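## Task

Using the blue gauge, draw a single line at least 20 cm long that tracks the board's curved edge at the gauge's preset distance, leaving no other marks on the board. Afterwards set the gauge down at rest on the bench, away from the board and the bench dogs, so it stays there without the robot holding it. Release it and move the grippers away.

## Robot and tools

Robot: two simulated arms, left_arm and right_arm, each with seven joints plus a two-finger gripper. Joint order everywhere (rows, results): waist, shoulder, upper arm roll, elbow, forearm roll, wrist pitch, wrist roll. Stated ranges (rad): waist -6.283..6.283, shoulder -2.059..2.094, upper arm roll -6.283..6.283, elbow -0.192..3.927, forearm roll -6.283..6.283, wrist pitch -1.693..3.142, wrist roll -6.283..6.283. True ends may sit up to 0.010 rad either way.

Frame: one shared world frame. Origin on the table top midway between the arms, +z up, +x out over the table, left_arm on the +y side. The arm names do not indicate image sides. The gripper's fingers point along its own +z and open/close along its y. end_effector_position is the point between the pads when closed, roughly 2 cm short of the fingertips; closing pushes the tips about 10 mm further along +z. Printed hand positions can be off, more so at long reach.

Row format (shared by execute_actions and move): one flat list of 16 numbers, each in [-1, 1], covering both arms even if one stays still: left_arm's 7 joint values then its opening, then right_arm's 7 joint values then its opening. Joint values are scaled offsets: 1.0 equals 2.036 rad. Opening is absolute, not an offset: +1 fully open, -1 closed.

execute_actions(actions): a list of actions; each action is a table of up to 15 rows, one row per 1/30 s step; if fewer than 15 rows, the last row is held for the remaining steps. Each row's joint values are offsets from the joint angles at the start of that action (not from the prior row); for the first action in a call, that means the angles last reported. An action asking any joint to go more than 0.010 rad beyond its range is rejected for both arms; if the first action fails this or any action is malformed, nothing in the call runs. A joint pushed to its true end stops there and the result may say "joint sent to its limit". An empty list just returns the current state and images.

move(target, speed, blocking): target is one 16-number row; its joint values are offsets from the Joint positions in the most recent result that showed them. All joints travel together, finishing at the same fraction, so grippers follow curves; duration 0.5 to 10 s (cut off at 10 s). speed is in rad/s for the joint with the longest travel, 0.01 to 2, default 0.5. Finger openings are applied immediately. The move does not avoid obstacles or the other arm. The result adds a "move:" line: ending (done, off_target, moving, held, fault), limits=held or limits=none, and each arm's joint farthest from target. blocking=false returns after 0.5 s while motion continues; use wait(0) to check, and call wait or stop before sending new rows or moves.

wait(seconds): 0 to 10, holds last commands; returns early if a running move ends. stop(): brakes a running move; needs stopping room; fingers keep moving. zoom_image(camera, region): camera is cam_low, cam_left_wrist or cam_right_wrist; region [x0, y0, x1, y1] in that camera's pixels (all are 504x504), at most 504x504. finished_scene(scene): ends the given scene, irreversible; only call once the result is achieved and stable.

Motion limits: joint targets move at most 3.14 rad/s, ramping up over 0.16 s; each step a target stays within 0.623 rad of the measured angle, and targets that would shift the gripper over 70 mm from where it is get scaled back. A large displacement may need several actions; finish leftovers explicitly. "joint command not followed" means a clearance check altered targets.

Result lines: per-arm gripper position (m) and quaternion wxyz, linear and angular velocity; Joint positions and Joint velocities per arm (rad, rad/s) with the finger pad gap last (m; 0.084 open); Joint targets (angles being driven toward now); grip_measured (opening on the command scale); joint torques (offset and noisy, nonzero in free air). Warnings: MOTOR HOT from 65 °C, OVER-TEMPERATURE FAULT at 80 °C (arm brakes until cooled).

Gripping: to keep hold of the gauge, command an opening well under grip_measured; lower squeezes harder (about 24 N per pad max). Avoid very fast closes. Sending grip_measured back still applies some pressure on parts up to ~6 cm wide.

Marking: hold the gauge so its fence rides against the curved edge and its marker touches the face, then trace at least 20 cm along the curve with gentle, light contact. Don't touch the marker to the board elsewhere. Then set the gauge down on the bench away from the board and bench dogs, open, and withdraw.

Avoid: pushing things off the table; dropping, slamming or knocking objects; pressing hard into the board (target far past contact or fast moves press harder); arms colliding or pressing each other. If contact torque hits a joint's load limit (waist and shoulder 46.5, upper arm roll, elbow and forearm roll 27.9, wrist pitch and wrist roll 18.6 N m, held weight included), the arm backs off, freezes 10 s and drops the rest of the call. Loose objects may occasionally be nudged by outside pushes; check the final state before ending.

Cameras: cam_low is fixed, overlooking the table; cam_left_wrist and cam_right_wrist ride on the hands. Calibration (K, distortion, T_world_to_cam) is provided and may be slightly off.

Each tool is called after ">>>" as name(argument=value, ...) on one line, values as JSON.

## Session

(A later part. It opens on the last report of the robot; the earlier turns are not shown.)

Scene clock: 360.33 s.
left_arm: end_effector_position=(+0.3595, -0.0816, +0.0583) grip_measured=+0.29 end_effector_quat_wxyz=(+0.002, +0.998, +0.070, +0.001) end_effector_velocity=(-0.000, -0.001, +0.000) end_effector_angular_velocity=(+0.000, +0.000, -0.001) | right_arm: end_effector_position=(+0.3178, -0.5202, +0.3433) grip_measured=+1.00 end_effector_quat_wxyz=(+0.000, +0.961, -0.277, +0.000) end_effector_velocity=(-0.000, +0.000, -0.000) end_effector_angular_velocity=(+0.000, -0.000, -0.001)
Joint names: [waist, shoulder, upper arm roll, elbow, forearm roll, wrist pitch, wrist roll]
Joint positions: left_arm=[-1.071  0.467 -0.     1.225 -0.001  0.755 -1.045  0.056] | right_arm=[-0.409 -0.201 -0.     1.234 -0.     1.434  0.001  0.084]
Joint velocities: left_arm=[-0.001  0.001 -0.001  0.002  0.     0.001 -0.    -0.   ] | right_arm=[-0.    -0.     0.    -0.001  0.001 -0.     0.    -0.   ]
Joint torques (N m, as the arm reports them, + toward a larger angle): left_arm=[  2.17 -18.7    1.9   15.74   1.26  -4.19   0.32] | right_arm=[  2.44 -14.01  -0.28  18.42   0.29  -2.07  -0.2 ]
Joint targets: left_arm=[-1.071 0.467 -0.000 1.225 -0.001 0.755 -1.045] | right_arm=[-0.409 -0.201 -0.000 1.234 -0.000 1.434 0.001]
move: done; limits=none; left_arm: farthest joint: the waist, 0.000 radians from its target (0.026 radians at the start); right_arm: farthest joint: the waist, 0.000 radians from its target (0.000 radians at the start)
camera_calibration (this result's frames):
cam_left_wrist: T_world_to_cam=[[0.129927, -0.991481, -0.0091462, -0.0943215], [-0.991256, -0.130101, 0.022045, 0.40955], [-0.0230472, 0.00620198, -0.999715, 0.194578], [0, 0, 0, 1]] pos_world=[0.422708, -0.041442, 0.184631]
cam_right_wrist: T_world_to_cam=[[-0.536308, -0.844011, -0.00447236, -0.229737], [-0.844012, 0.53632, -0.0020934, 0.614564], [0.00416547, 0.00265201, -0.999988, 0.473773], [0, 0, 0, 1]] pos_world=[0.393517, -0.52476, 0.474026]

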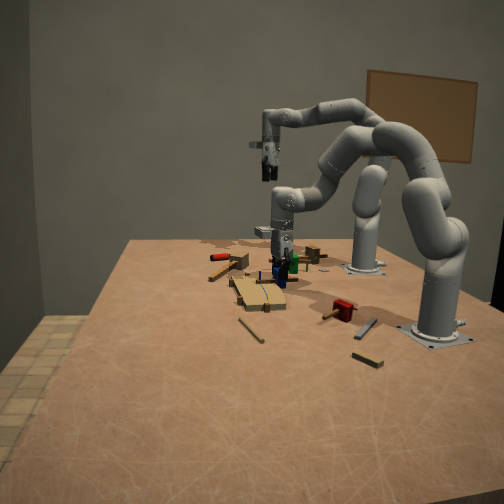

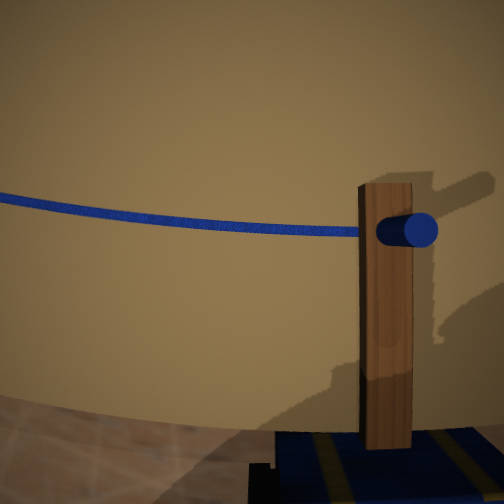

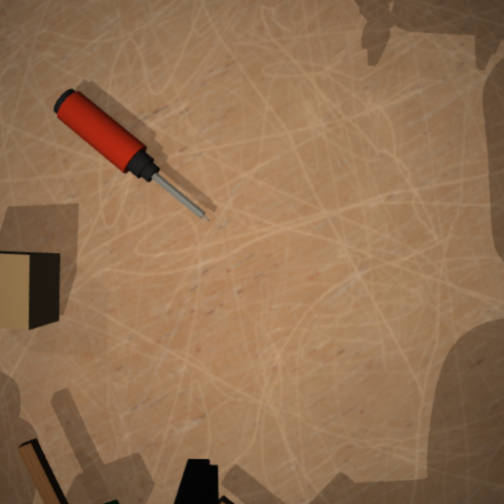

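>>> move(target=[-0.01194,0.03437,0,0.05597,0,0.02161,-0.03404,-0.5,0,0,0,0,0,0,0,1], speed=0.055)

Scene clock: 367.27 s.
left_arm: end_effector_position=(+0.3637, -0.1092, +0.0583) grip_measured=+0.29 end_effector_quat_wxyz=(+0.002, +0.996, +0.093, +0.001) end_effector_velocity=(-0.000, -0.000, +0.000) end_effector_angular_velocity=(+0.001, +0.001, +0.001) | right_arm: end_effector_position=(+0.3178, -0.5202, +0.3433) grip_measured=+1.00 end_effector_quat_wxyz=(+0.000, +0.961, -0.277, +0.000) end_effector_velocity=(+0.000, +0.000, +0.001) end_effector_angular_velocity=(-0.001, -0.001, +0.000)
Joint names: [waist, shoulder, upper arm roll, elbow, forearm roll, wrist pitch, wrist roll]
Joint positions: left_arm=[-1.095  0.537 -0.     1.339 -0.     0.798 -1.114  0.056] | right_arm=[-0.409 -0.201 -0.     1.234 -0.     1.434  0.001  0.084]
Joint velocities: left_arm=[-0.     0.001 -0.     0.001 -0.001  0.002 -0.001  0.   ] | right_arm=[ 0.    -0.001  0.     0.001 -0.    -0.     0.     0.   ]
Joint torques (N m, as the arm reports them, + toward a larger angle): left_arm=[  3.2  -19.03   2.59  16.     1.66  -4.19   0.09] | right_arm=[  2.43 -14.15  -0.28  18.49   0.19  -1.98  -0.25]
Joint targets: left_arm=[-1.095 0.537 -0.000 1.339 -0.001 0.799 -1.114] | right_arm=[-0.409 -0.201 -0.000 1.234 -0.000 1.434 0.001]
move: done; limits=none; left_arm: farthest joint: the forearm roll, 0.001 radians from its target (0.000 radians at the start); right_arm: farthest joint: the waist, 0.000 radians from its target (0.000 radians at the start)
camera_calibration (this result's frames):
cam_left_wrist: T_world_to_cam=[[0.174442, -0.984627, -0.00890577, -0.137773], [-0.98439, -0.174601, 0.0221572, 0.402757], [-0.0233715, 0.00490159, -0.999715, 0.194831], [0, 0, 0, 1]] pos_world=[0.425057, -0.0662879, 0.184624]
cam_right_wrist: T_world_to_cam=[[-0.536307, -0.844011, -0.00447235, -0.229737], [-0.844012, 0.53632, -0.00209356, 0.614564], [0.0041656, 0.00265193, -0.999988, 0.473773], [0, 0, 0, 1]] pos_world=[0.393517, -0.52476, 0.474026]

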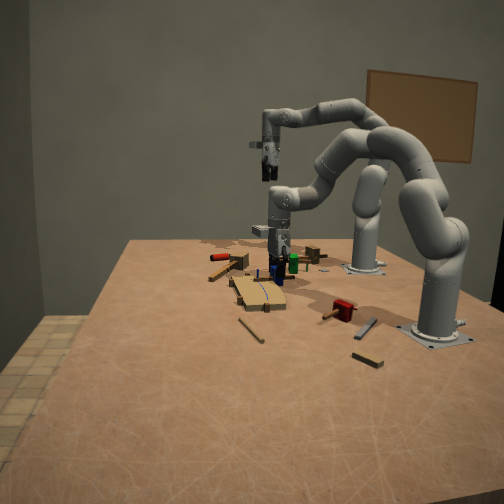

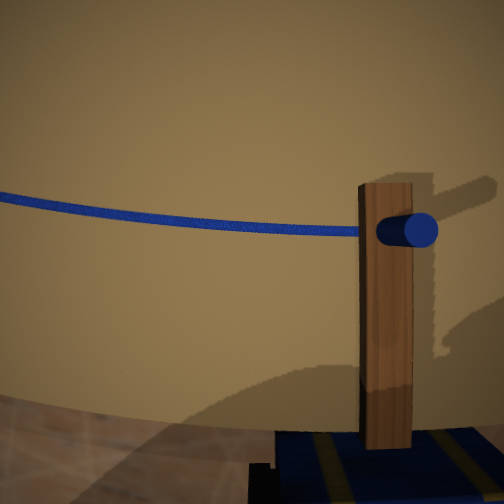

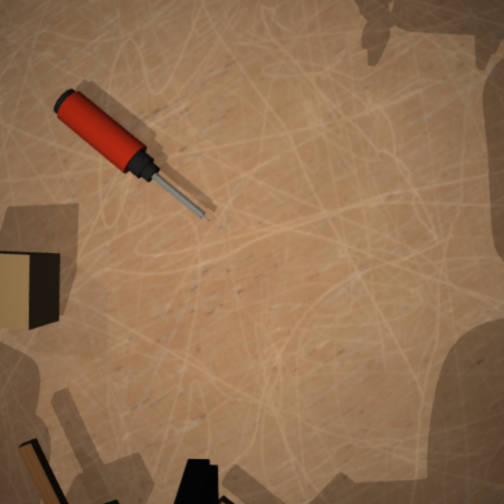

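>>> move(target=[-0.0101,0.03725,0,0.06208,0,0.02483,-0.03222,-0.5,0,0,0,0,0,0,0,1], speed=0.06)

>>> move(target=[-0.0008,-0.0197,0,0.0067,0,0.0263,0,-0.8,0,0,0,0,0,0,0,1], speed=0.06)

Scene clock: 375.77 s.
left_arm: end_effector_position=(+0.3691, -0.1367, +0.0583) grip_measured=+0.29 end_effector_quat_wxyz=(+0.002, +0.993, +0.115, +0.001) end_effector_velocity=(+0.001, +0.000, -0.000) end_effector_angular_velocity=(+0.000, +0.001, +0.003) | right_arm: end_effector_position=(+0.3178, -0.5202, +0.3433) grip_measured=+1.00 end_effector_quat_wxyz=(+0.000, +0.961, -0.277, +0.000) end_effector_velocity=(-0.000, -0.000, -0.000) end_effector_angular_velocity=(+0.001, +0.000, -0.001)
Joint names: [waist, shoulder, upper arm roll, elbow, forearm roll, wrist pitch, wrist roll]
Joint positions: left_arm=[-1.115  0.613 -0.     1.465 -0.     0.849 -1.18   0.056] | right_arm=[-0.409 -0.201 -0.     1.234 -0.     1.434  0.001  0.084]
Joint velocities: left_arm=[ 0.     0.001  0.002  0.002 -0.002  0.001 -0.     0.   ] | right_arm=[-0.001  0.     0.     0.     0.001  0.     0.    -0.   ]
Joint torques (N m, as the arm reports them, + toward a larger angle): left_arm=[  4.21 -20.84   3.28  16.42   2.15  -4.23   0.13] | right_arm=[  2.49 -14.22  -0.19  18.42   0.36  -2.03  -0.22]
Joint targets: left_arm=[-1.116 0.613 -0.000 1.465 -0.000 0.849 -1.180] | right_arm=[-0.409 -0.201 -0.000 1.234 -0.000 1.434 0.001]
move: done; limits=none; left_arm: farthest joint: the waist, 0.000 radians from its target (0.020 radians at the start); right_arm: farthest joint: the waist, 0.000 radians from its target (0.000 radians at the start)
camera_calibration (this result's frames):
cam_left_wrist: T_world_to_cam=[[0.218643, -0.975766, -0.00869278, -0.180871], [-0.975519, -0.218786, 0.0222763, 0.393901], [-0.0236383, 0.00360941, -0.999714, 0.195049], [0, 0, 0, 1]] pos_world=[0.428415, -0.0910119, 0.184647]
cam_right_wrist: T_world_to_cam=[[-0.536308, -0.844011, -0.00447246, -0.229737], [-0.844012, 0.53632, -0.00209351, 0.614564], [0.00416561, 0.00265204, -0.999988, 0.473773], [0, 0, 0, 1]] pos_world=[0.393517, -0.52476, 0.474026]

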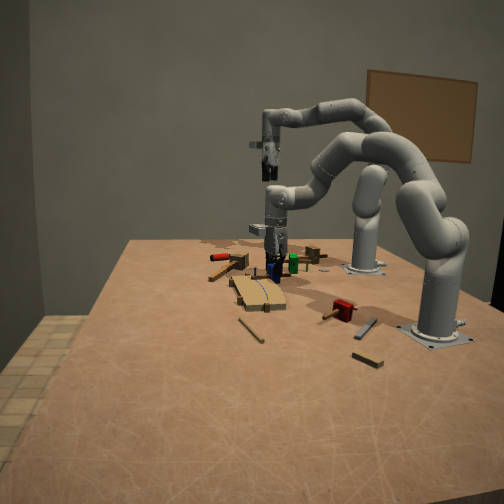

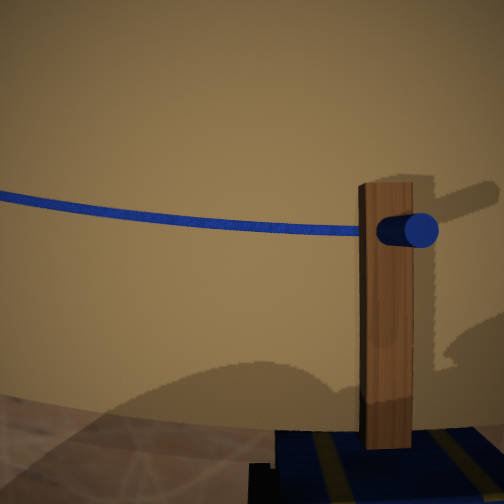

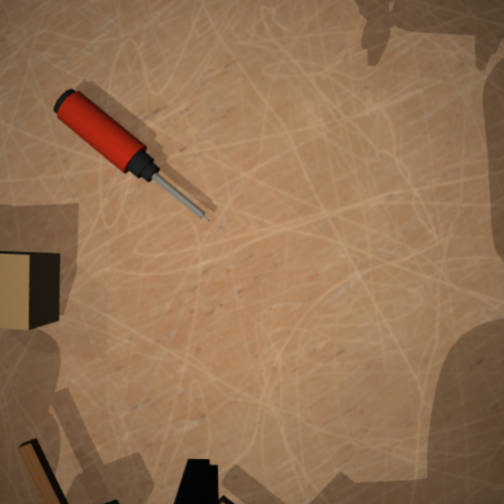

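Scene clock: 377.03 s.
left_arm: end_effector_position=(+0.3683, -0.1372, +0.0833) grip_measured=+0.29 end_effector_quat_wxyz=(+0.002, +0.993, +0.114, +0.001) end_effector_velocity=(-0.001, -0.001, +0.001) end_effector_angular_velocity=(+0.001, -0.001, -0.003) | right_arm: end_effector_position=(+0.3178, -0.5202, +0.3433) grip_measured=+1.00 end_effector_quat_wxyz=(+0.000, +0.961, -0.277, +0.000) end_effector_velocity=(-0.000, -0.000, +0.000) end_effector_angular_velocity=(-0.001, -0.001, -0.001)
Joint names: [waist, shoulder, upper arm roll, elbow, forearm roll, wrist pitch, wrist roll]
Joint positions: left_arm=[-1.117  0.573 -0.     1.479 -0.     0.902 -1.18   0.056] | right_arm=[-0.409 -0.201 -0.     1.234 -0.     1.434  0.001  0.084]
Joint velocities: left_arm=[-0.002 -0.002 -0.001 -0.     0.002  0.002 -0.001  0.   ] | right_arm=[-0.    -0.001 -0.    -0.001  0.    -0.001  0.     0.   ]
Joint torques (N m, as the arm reports them, + toward a larger angle): left_arm=[ -0.3  -23.82   0.33  15.54   0.95  -1.78  -0.12] | right_arm=[  2.33 -14.09  -0.21  18.5    0.36  -2.03  -0.13]
Joint targets: left_arm=[-1.117 0.572 -0.000 1.479 -0.000 0.902 -1.180] | right_arm=[-0.409 -0.201 -0.000 1.234 -0.000 1.434 0.001]
move: done; limits=none; left_arm: farthest joint: the waist, 0.000 radians from its target (0.001 radians at the start); right_arm: farthest joint: the waist, 0.000 radians from its target (0.000 radians at the start)
camera_calibration (this result's frames):
cam_left_wrist: T_world_to_cam=[[0.21718, -0.976092, -0.00876263, -0.180428], [-0.975846, -0.217325, 0.0222485, 0.392841], [-0.0236209, 0.00371905, -0.999714, 0.219997], [0, 0, 0, 1]] pos_world=[0.427734, -0.091559, 0.209612]
cam_right_wrist: T_world_to_cam=[[-0.536307, -0.844011, -0.00447245, -0.229737], [-0.844012, 0.536319, -0.00209372, 0.614564], [0.00416579, 0.00265193, -0.999988, 0.473773], [0, 0, 0, 1]] pos_world=[0.393517, -0.52476, 0.474026]

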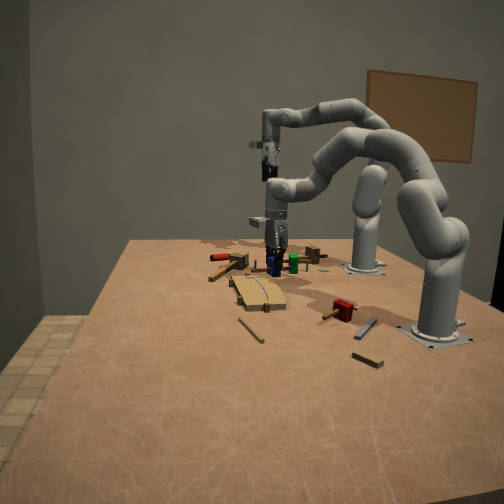

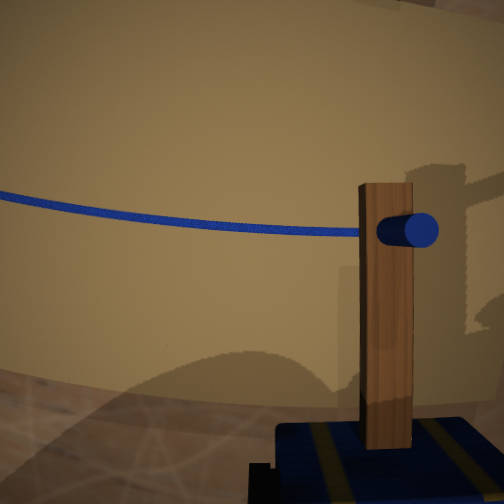

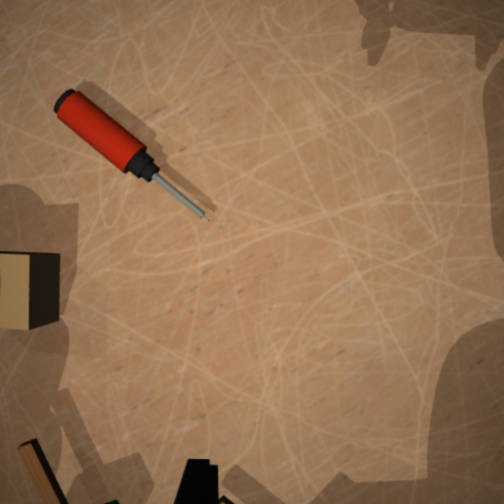

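>>> execute_actions(actions=[])

Scene clock: 399.50 s.
left_arm: end_effector_position=(+0.3683, -0.1373, +0.0835) grip_measured=+0.29 end_effector_quat_wxyz=(+0.002, +0.993, +0.114, +0.001) end_effector_velocity=(+0.000, -0.001, +0.001) end_effector_angular_velocity=(-0.002, -0.001, +0.002) | right_arm: end_effector_position=(+0.3178, -0.5202, +0.3433) grip_measured=+1.00 end_effector_quat_wxyz=(+0.000, +0.961, -0.277, +0.000) end_effector_velocity=(+0.001, +0.000, +0.001) end_effector_angular_velocity=(-0.002, -0.003, +0.001)
Joint names: [waist, shoulder, upper arm roll, elbow, forearm roll, wrist pitch, wrist roll]
Joint positions: left_arm=[-1.117  0.572 -0.     1.479 -0.     0.902 -1.18   0.056] | right_arm=[-0.409 -0.201 -0.     1.234 -0.     1.434  0.001  0.084]
Joint velocities: left_arm=[-0.001 -0.001  0.001  0.001 -0.001 -0.    -0.001 -0.   ] | right_arm=[ 0.001 -0.     0.     0.002 -0.    -0.001 -0.     0.   ]
Joint torques (N m, as the arm reports them, + toward a larger angle): left_arm=[  0.47 -23.85   0.42  15.81   0.95  -1.81  -0.22] | right_arm=[  2.42 -14.06  -0.26  18.43   0.21  -1.99  -0.13]
Joint targets: left_arm=[-1.117 0.572 -0.000 1.479 -0.000 0.902 -1.180] | right_arm=[-0.409 -0.201 -0.000 1.234 -0.000 1.434 0.001]
camera_calibration (this result's frames):
cam_left_wrist: T_world_to_cam=[[0.217032, -0.976128, -0.00850189, -0.18051], [-0.975881, -0.21717, 0.0222052, 0.392805], [-0.0235215, 0.0034776, -0.999717, 0.220121], [0, 0, 0, 1]] pos_world=[0.427685, -0.0916609, 0.209802]
cam_right_wrist: T_world_to_cam=[[-0.536308, -0.844011, -0.00447247, -0.229737], [-0.844012, 0.53632, -0.00209352, 0.614564], [0.00416563, 0.00265205, -0.999988, 0.473773], [0, 0, 0, 1]] pos_world=[0.393517, -0.52476, 0.474026]

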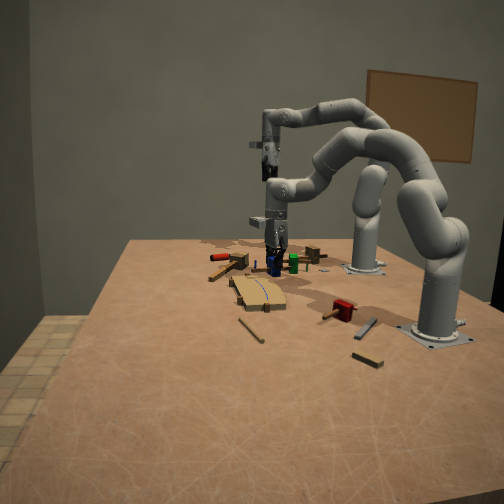

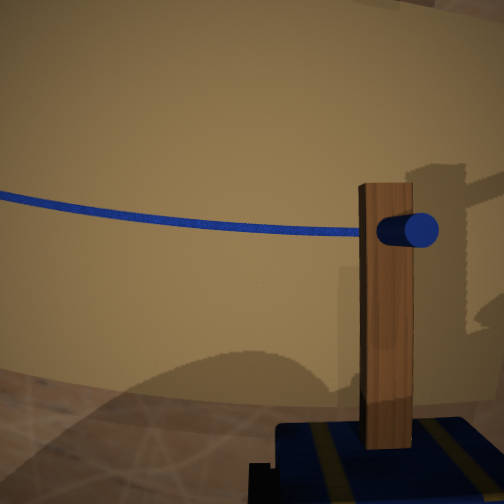

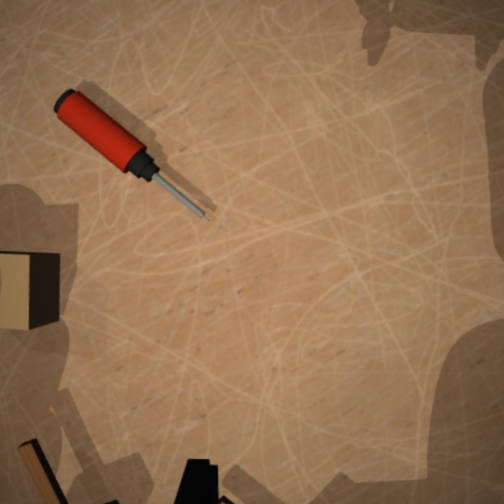

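>>> move(target=[-0.0653,-0.2885,0,-0.3853,0,-0.0944,0,-0.8,0,0,0,0,0,0,0,1], speed=0.5)

>>> move(target=[0,0.0562,0,-0.0151,0,-0.0714,0,-0.8,0,0,0,0,0,0,0,1], speed=0.15)

Scene clock: 407.33 s.
left_arm: end_effector_position=(+0.2113, -0.0098, +0.0998) grip_measured=+0.29 end_effector_quat_wxyz=(-0.000, +0.999, +0.048, -0.000) end_effector_velocity=(-0.001, +0.001, -0.001) end_effector_angular_velocity=(+0.002, +0.001, -0.002) | right_arm: end_effector_position=(+0.3178, -0.5202, +0.3433) grip_measured=+1.00 end_effector_quat_wxyz=(+0.000, +0.961, -0.277, +0.000) end_effector_velocity=(+0.000, -0.000, +0.001) end_effector_angular_velocity=(-0.000, -0.001, -0.000)
Joint names: [waist, shoulder, upper arm roll, elbow, forearm roll, wrist pitch, wrist roll]
Joint positions: left_arm=[-1.25  -0.015 -0.     0.695 -0.     0.71  -1.18   0.056] | right_arm=[-0.409 -0.201 -0.     1.234 -0.     1.434  0.001  0.084]
Joint velocities: left_arm=[-0.001 -0.001 -0.001 -0.003  0.    -0.     0.    -0.   ] | right_arm=[-0.    -0.     0.     0.001  0.     0.001  0.     0.   ]
Joint torques (N m, as the arm reports them, + toward a larger angle): left_arm=[ -0.23 -13.59   0.63  14.24   0.76  -1.82  -0.08] | right_arm=[  2.32 -14.08  -0.29  18.57   0.32  -1.98  -0.24]
Joint targets: left_arm=[-1.250 -0.015 -0.000 0.694 -0.000 0.710 -1.180] | right_arm=[-0.409 -0.201 -0.000 1.234 -0.000 1.434 0.001]
move: done; limits=none; left_arm: farthest joint: the shoulder, 0.001 radians from its target (0.588 radians at the start); right_arm: farthest joint: the waist, 0.000 radians from its target (0.000 radians at the start)
camera_calibration (this result's frames):
cam_left_wrist: T_world_to_cam=[[0.0858958, -0.996219, -0.0130001, 0.0060905], [-0.995992, -0.0861882, 0.0239149, 0.272329], [-0.0249449, 0.0108938, -0.999629, 0.232638], [0, 0, 0, 1]] pos_world=[0.276518, 0.0270048, 0.226119]
cam_right_wrist: T_world_to_cam=[[-0.536308, -0.844011, -0.00447242, -0.229737], [-0.844012, 0.53632, -0.00209359, 0.614564], [0.00416566, 0.00265197, -0.999988, 0.473773], [0, 0, 0, 1]] pos_world=[0.393517, -0.52476, 0.474026]

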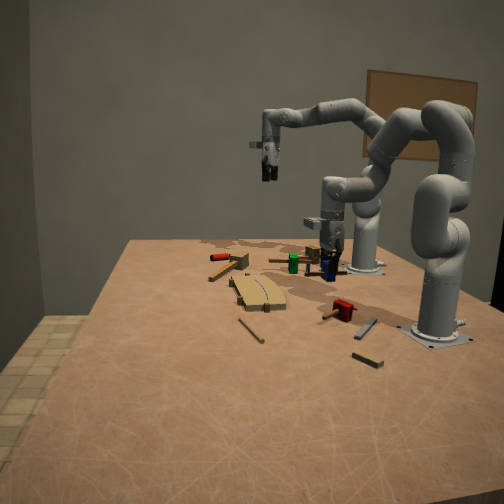

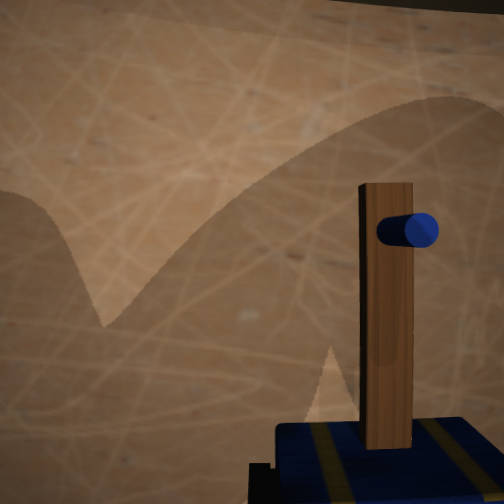

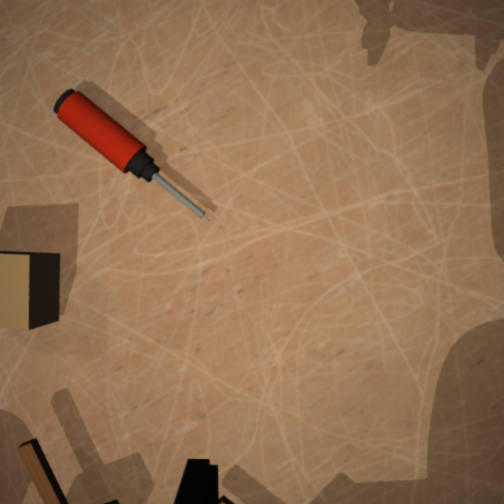

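Scene clock: 408.73 s.
left_arm: end_effector_position=(+0.2114, -0.0099, +0.0540) grip_measured=+0.29 end_effector_quat_wxyz=(-0.000, +0.999, +0.048, -0.000) end_effector_velocity=(+0.000, +0.001, -0.001) end_effector_angular_velocity=(+0.001, +0.000, +0.002) | right_arm: end_effector_position=(+0.3178, -0.5202, +0.3433) grip_measured=+1.00 end_effector_quat_wxyz=(+0.000, +0.961, -0.277, +0.000) end_effector_velocity=(+0.000, +0.001, +0.000) end_effector_angular_velocity=(-0.001, -0.001, +0.002)
Joint names: [waist, shoulder, upper arm roll, elbow, forearm roll, wrist pitch, wrist roll]
Joint positions: left_arm=[-1.25   0.1   -0.     0.664 -0.     0.565 -1.18   0.056] | right_arm=[-0.409 -0.201 -0.     1.234 -0.     1.434  0.001  0.084]
Joint velocities: left_arm=[ 0.001  0.002  0.001 -0.001  0.    -0.002 -0.     0.   ] | right_arm=[ 0.002 -0.001  0.    -0.    -0.     0.     0.    -0.   ]
Joint torques (N m, as the arm reports them, + toward a larger angle): left_arm=[  0.09 -13.9    0.63  12.74   1.01  -1.83  -0.06] | right_arm=[  2.45 -13.8   -0.21  18.42   0.14  -2.08  -0.21]
Joint targets: left_arm=[-1.250 0.100 -0.000 0.664 -0.000 0.565 -1.180] | right_arm=[-0.409 -0.201 -0.000 1.234 -0.000 1.434 0.001]
move: done; limits=none; left_arm: farthest joint: the waist, 0.000 radians from its target (0.000 radians at the start); right_arm: farthest joint: the waist, 0.000 radians from its target (0.000 radians at the start)
camera_calibration (this result's frames):
cam_left_wrist: T_world_to_cam=[[0.0859298, -0.996223, -0.0125045, 0.00533838], [-0.995996, -0.0862073, 0.0236647, 0.273502], [-0.0246533, 0.0104209, -0.999642, 0.18679], [0, 0, 0, 1]] pos_world=[0.276553, 0.0269495, 0.180318]
cam_right_wrist: T_world_to_cam=[[-0.536308, -0.844011, -0.00447243, -0.229737], [-0.844012, 0.53632, -0.00209369, 0.614565], [0.00416575, 0.00265192, -0.999988, 0.473773], [0, 0, 0, 1]] pos_world=[0.393517, -0.52476, 0.474026]

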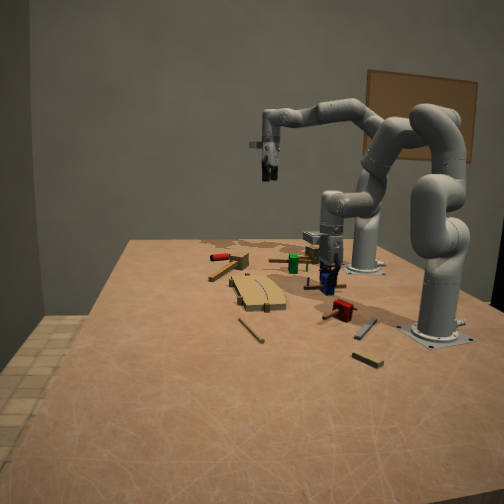

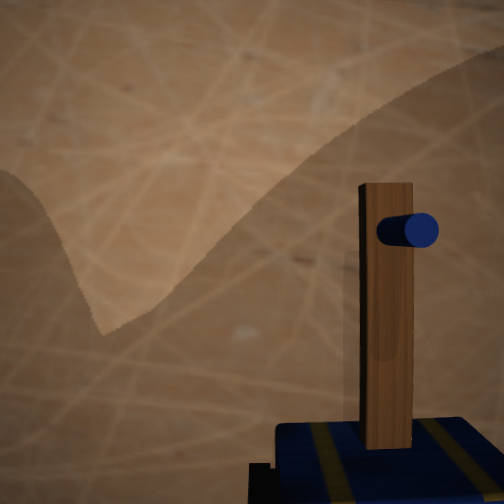

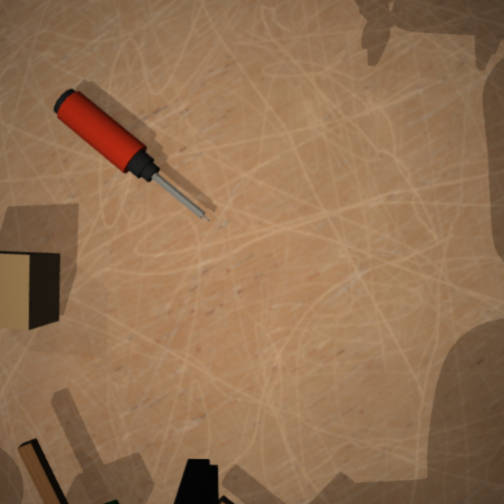

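>>> execute_actions(actions=[[[0,0.004,0,-0.0006,0,-0.0046,0,-0.5,0,0,0,0,0,0,0,1]],[[0,0,0,0,0,0,0,0.3,0,0,0,0,0,0,0,1],[0,0,0,0,0,0,0,0.35,0,0,0,0,0,0,0,1],[0,0,0,0,0,0,0,0.4,0,0,0,0,0,0,0,1],[0,0,0,0,0,0,0,0.9,0,0,0,0,0,0,0,1]]])

>>> move(target=[0,-0.075,0,0.02,0,0.095,0,0.9,0,0,0,0,0,0,0,1], speed=0.3)

>>> move(target=[0.6,-0.1,0,0.2,0,0.3,0,0.9,0,0,0,0,0,0,0,1], speed=0.9)

Scene clock: 414.07 s.
left_arm: end_effector_position=(+0.2114, -0.0100, +0.0510) grip_measured=+0.89 end_effector_quat_wxyz=(-0.000, +0.999, +0.048, -0.000) end_effector_velocity=(-0.001, -0.000, +0.000) end_effector_angular_velocity=(-0.000, +0.000, -0.002) | right_arm: end_effector_position=(+0.3178, -0.5202, +0.3433) grip_measured=+1.00 end_effector_quat_wxyz=(+0.000, +0.961, -0.277, +0.000) end_effector_velocity=(+0.000, -0.000, -0.000) end_effector_angular_velocity=(+0.000, +0.001, -0.000)
Joint names: [waist, shoulder, upper arm roll, elbow, forearm roll, wrist pitch, wrist roll]
Joint positions: left_arm=[-1.25   0.108 -0.     0.663 -0.     0.556 -1.18   0.08 ] | right_arm=[-0.409 -0.201 -0.     1.234 -0.     1.434  0.001  0.084]
Joint velocities: left_arm=[-0.001 -0.001 -0.001 -0.    -0.     0.     0.     0.003] | right_arm=[ 0.     0.001 -0.    -0.     0.    -0.001  0.    -0.   ]
Joint torques (N m, as the arm reports them, + toward a larger angle): left_arm=[ -0.23 -14.05   0.48  12.6    0.89  -1.76  -0.2 ] | right_arm=[  2.6  -14.22  -0.21  18.61   0.24  -1.97  -0.24]
Joint targets: left_arm=[-1.250 0.108 -0.000 0.663 -0.000 0.556 -1.180] | right_arm=[-0.409 -0.201 -0.000 1.234 -0.000 1.434 0.001]
camera_calibration (this result's frames):
cam_left_wrist: T_world_to_cam=[[0.0859311, -0.996224, -0.0123631, 0.00524853], [-0.995998, -0.0862044, 0.0236022, 0.273594], [-0.0245789, 0.0102855, -0.999645, 0.183853], [0, 0, 0, 1]] pos_world=[0.276567, 0.0269227, 0.177395]
cam_right_wrist: T_world_to_cam=[[-0.536307, -0.844011, -0.00447252, -0.229737], [-0.844012, 0.53632, -0.00209358, 0.614564], [0.00416571, 0.00265206, -0.999988, 0.473773], [0, 0, 0, 1]] pos_world=[0.393517, -0.52476, 0.474026]

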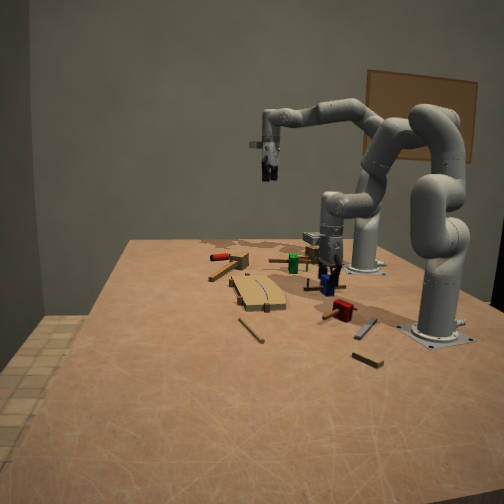

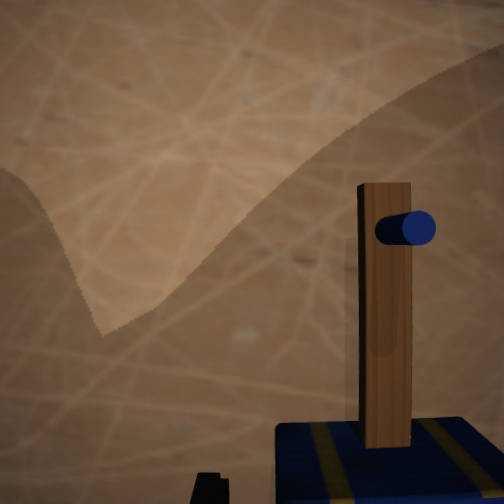

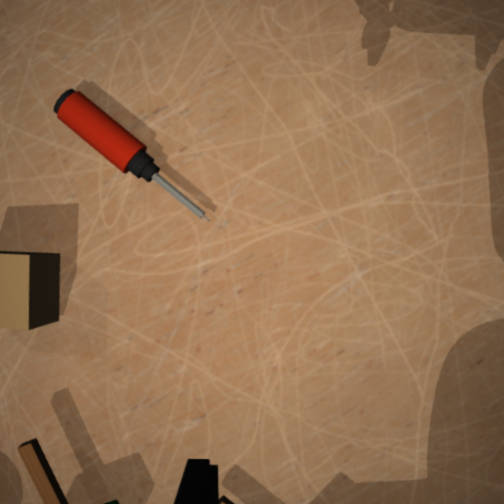

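Scene clock: 415.23 s.
left_arm: end_effector_position=(+0.2109, -0.0090, +0.1122) grip_measured=+0.90 end_effector_quat_wxyz=(-0.000, +0.999, +0.048, -0.000) end_effector_velocity=(+0.001, -0.001, +0.002) end_effector_angular_velocity=(-0.003, -0.002, +0.000) | right_arm: end_effector_position=(+0.3178, -0.5202, +0.3433) grip_measured=+1.00 end_effector_quat_wxyz=(+0.000, +0.961, -0.277, +0.000) end_effector_velocity=(-0.000, -0.000, -0.000) end_effector_angular_velocity=(-0.000, -0.001, -0.001)
Joint names: [waist, shoulder, upper arm roll, elbow, forearm roll, wrist pitch, wrist roll]
Joint positions: left_arm=[-1.25  -0.045 -0.     0.704 -0.     0.749 -1.18   0.08 ] | right_arm=[-0.409 -0.201 -0.     1.234 -0.     1.434  0.001  0.084]
Joint velocities: left_arm=[-0.    -0.003  0.001  0.002 -0.     0.001  0.     0.   ] | right_arm=[-0.001 -0.     0.    -0.001  0.    -0.001  0.    -0.   ]
Joint torques (N m, as the arm reports them, + toward a larger angle): left_arm=[ -0.05 -12.91   0.38  14.23   0.95  -1.68  -0.01] | right_arm=[  2.56 -14.26  -0.27  18.36   0.22  -2.01  -0.3 ]
Joint targets: left_arm=[-1.250 -0.045 -0.000 0.704 -0.000 0.749 -1.180] | right_arm=[-0.409 -0.201 -0.000 1.234 -0.000 1.434 0.001]
move: done; limits=none; left_arm: farthest joint: the waist, 0.000 radians from its target (0.000 radians at the start); right_arm: farthest joint: the waist, 0.000 radians from its target (0.000 radians at the start)
camera_calibration (this result's frames):
cam_left_wrist: T_world_to_cam=[[0.0858859, -0.996223, -0.0128168, 0.00705214], [-0.995995, -0.0861731, 0.0238472, 0.27169], [-0.0248616, 0.0107173, -0.999633, 0.245046], [0, 0, 0, 1]] pos_world=[0.276088, 0.0278116, 0.238568]
cam_right_wrist: T_world_to_cam=[[-0.536308, -0.844011, -0.00447249, -0.229737], [-0.844012, 0.53632, -0.0020934, 0.614564], [0.00416553, 0.00265214, -0.999988, 0.473773], [0, 0, 0, 1]] pos_world=[0.393517, -0.52476, 0.474026]

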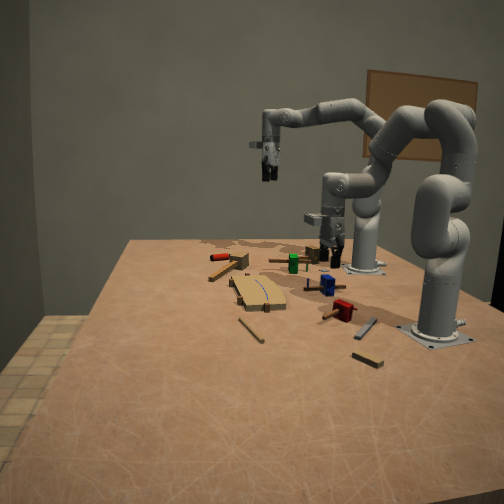

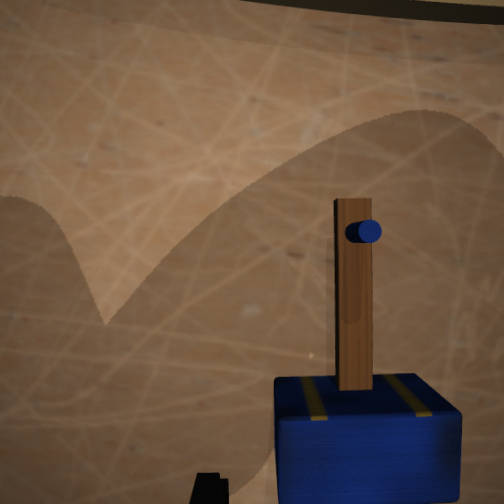

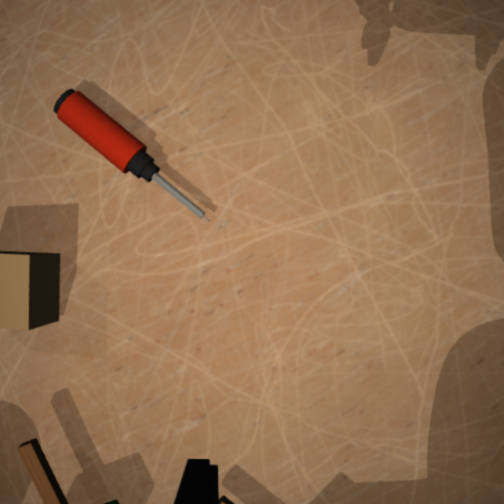

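Scene clock: 417.33 s.
left_arm: end_effector_position=(+0.4235, +0.4041, +0.3160) grip_measured=+0.90 end_effector_quat_wxyz=(-0.000, +0.791, +0.612, -0.001) end_effector_velocity=(+0.000, +0.002, +0.001) end_effector_angular_velocity=(+0.001, -0.002, +0.004) | right_arm: end_effector_position=(+0.3178, -0.5202, +0.3433) grip_measured=+1.00 end_effector_quat_wxyz=(+0.000, +0.961, -0.277, +0.000) end_effector_velocity=(-0.000, -0.000, +0.001) end_effector_angular_velocity=(-0.002, -0.002, -0.001)
Joint names: [waist, shoulder, upper arm roll, elbow, forearm roll, wrist pitch, wrist roll]
Joint positions: left_arm=[-0.029 -0.248 -0.     1.11  -0.     1.36  -1.18   0.08 ] | right_arm=[-0.409 -0.201 -0.     1.234 -0.     1.434  0.001  0.084]
Joint velocities: left_arm=[ 0.003 -0.     0.001  0.001  0.001 -0.    -0.001  0.   ] | right_arm=[-0.001 -0.001 -0.     0.001 -0.    -0.001  0.    -0.   ]
Joint torques (N m, as the arm reports them, + toward a larger angle): left_arm=[ -0.1  -10.66   0.62  16.44   0.94  -1.66   0.08] | right_arm=[  2.77 -13.92  -0.22  18.44   0.21  -2.08  -0.1 ]
Joint targets: left_arm=[-0.029 -0.248 -0.000 1.111 -0.000 1.360 -1.180] | right_arm=[-0.409 -0.201 -0.000 1.234 -0.000 1.434 0.001]
move: done; limits=none; left_arm: farthest joint: the waist, 0.001 radians from its target (1.221 radians at the start); right_arm: farthest joint: the waist, 0.000 radians from its target (0.000 radians at the start)
camera_calibration (this result's frames):
cam_left_wrist: T_world_to_cam=[[0.965133, -0.261431, -0.0131096, -0.266207], [-0.261074, -0.965019, 0.0240389, 0.558018], [-0.0189355, -0.0197782, -0.999625, 0.459376], [0, 0, 0, 1]] pos_world=[0.411308, 0.477989, 0.4423]
cam_right_wrist: T_world_to_cam=[[-0.536308, -0.844011, -0.00447247, -0.229737], [-0.844012, 0.53632, -0.00209337, 0.614564], [0.0041655, 0.00265213, -0.999988, 0.473773], [0, 0, 0, 1]] pos_world=[0.393517, -0.52476, 0.474026]

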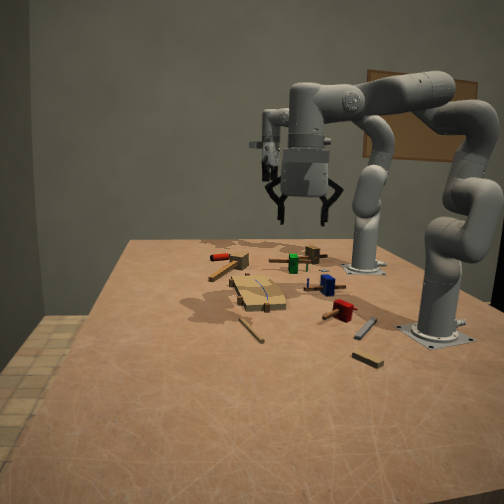

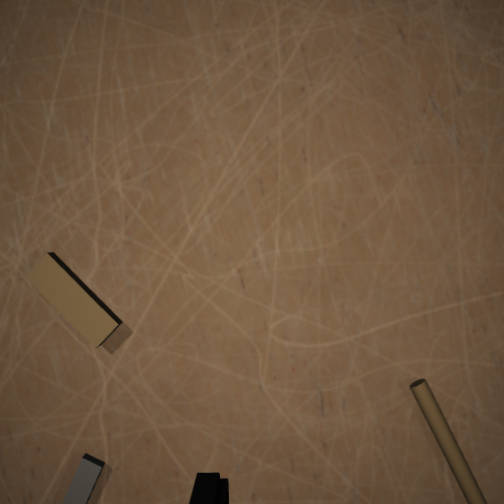

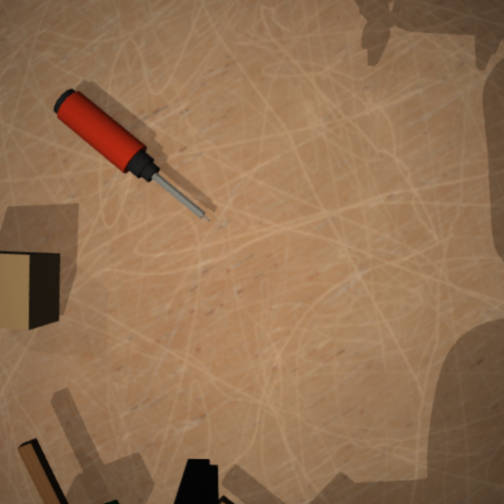

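>>> finished_scene(scene=1)

The scene is finished: the task was done.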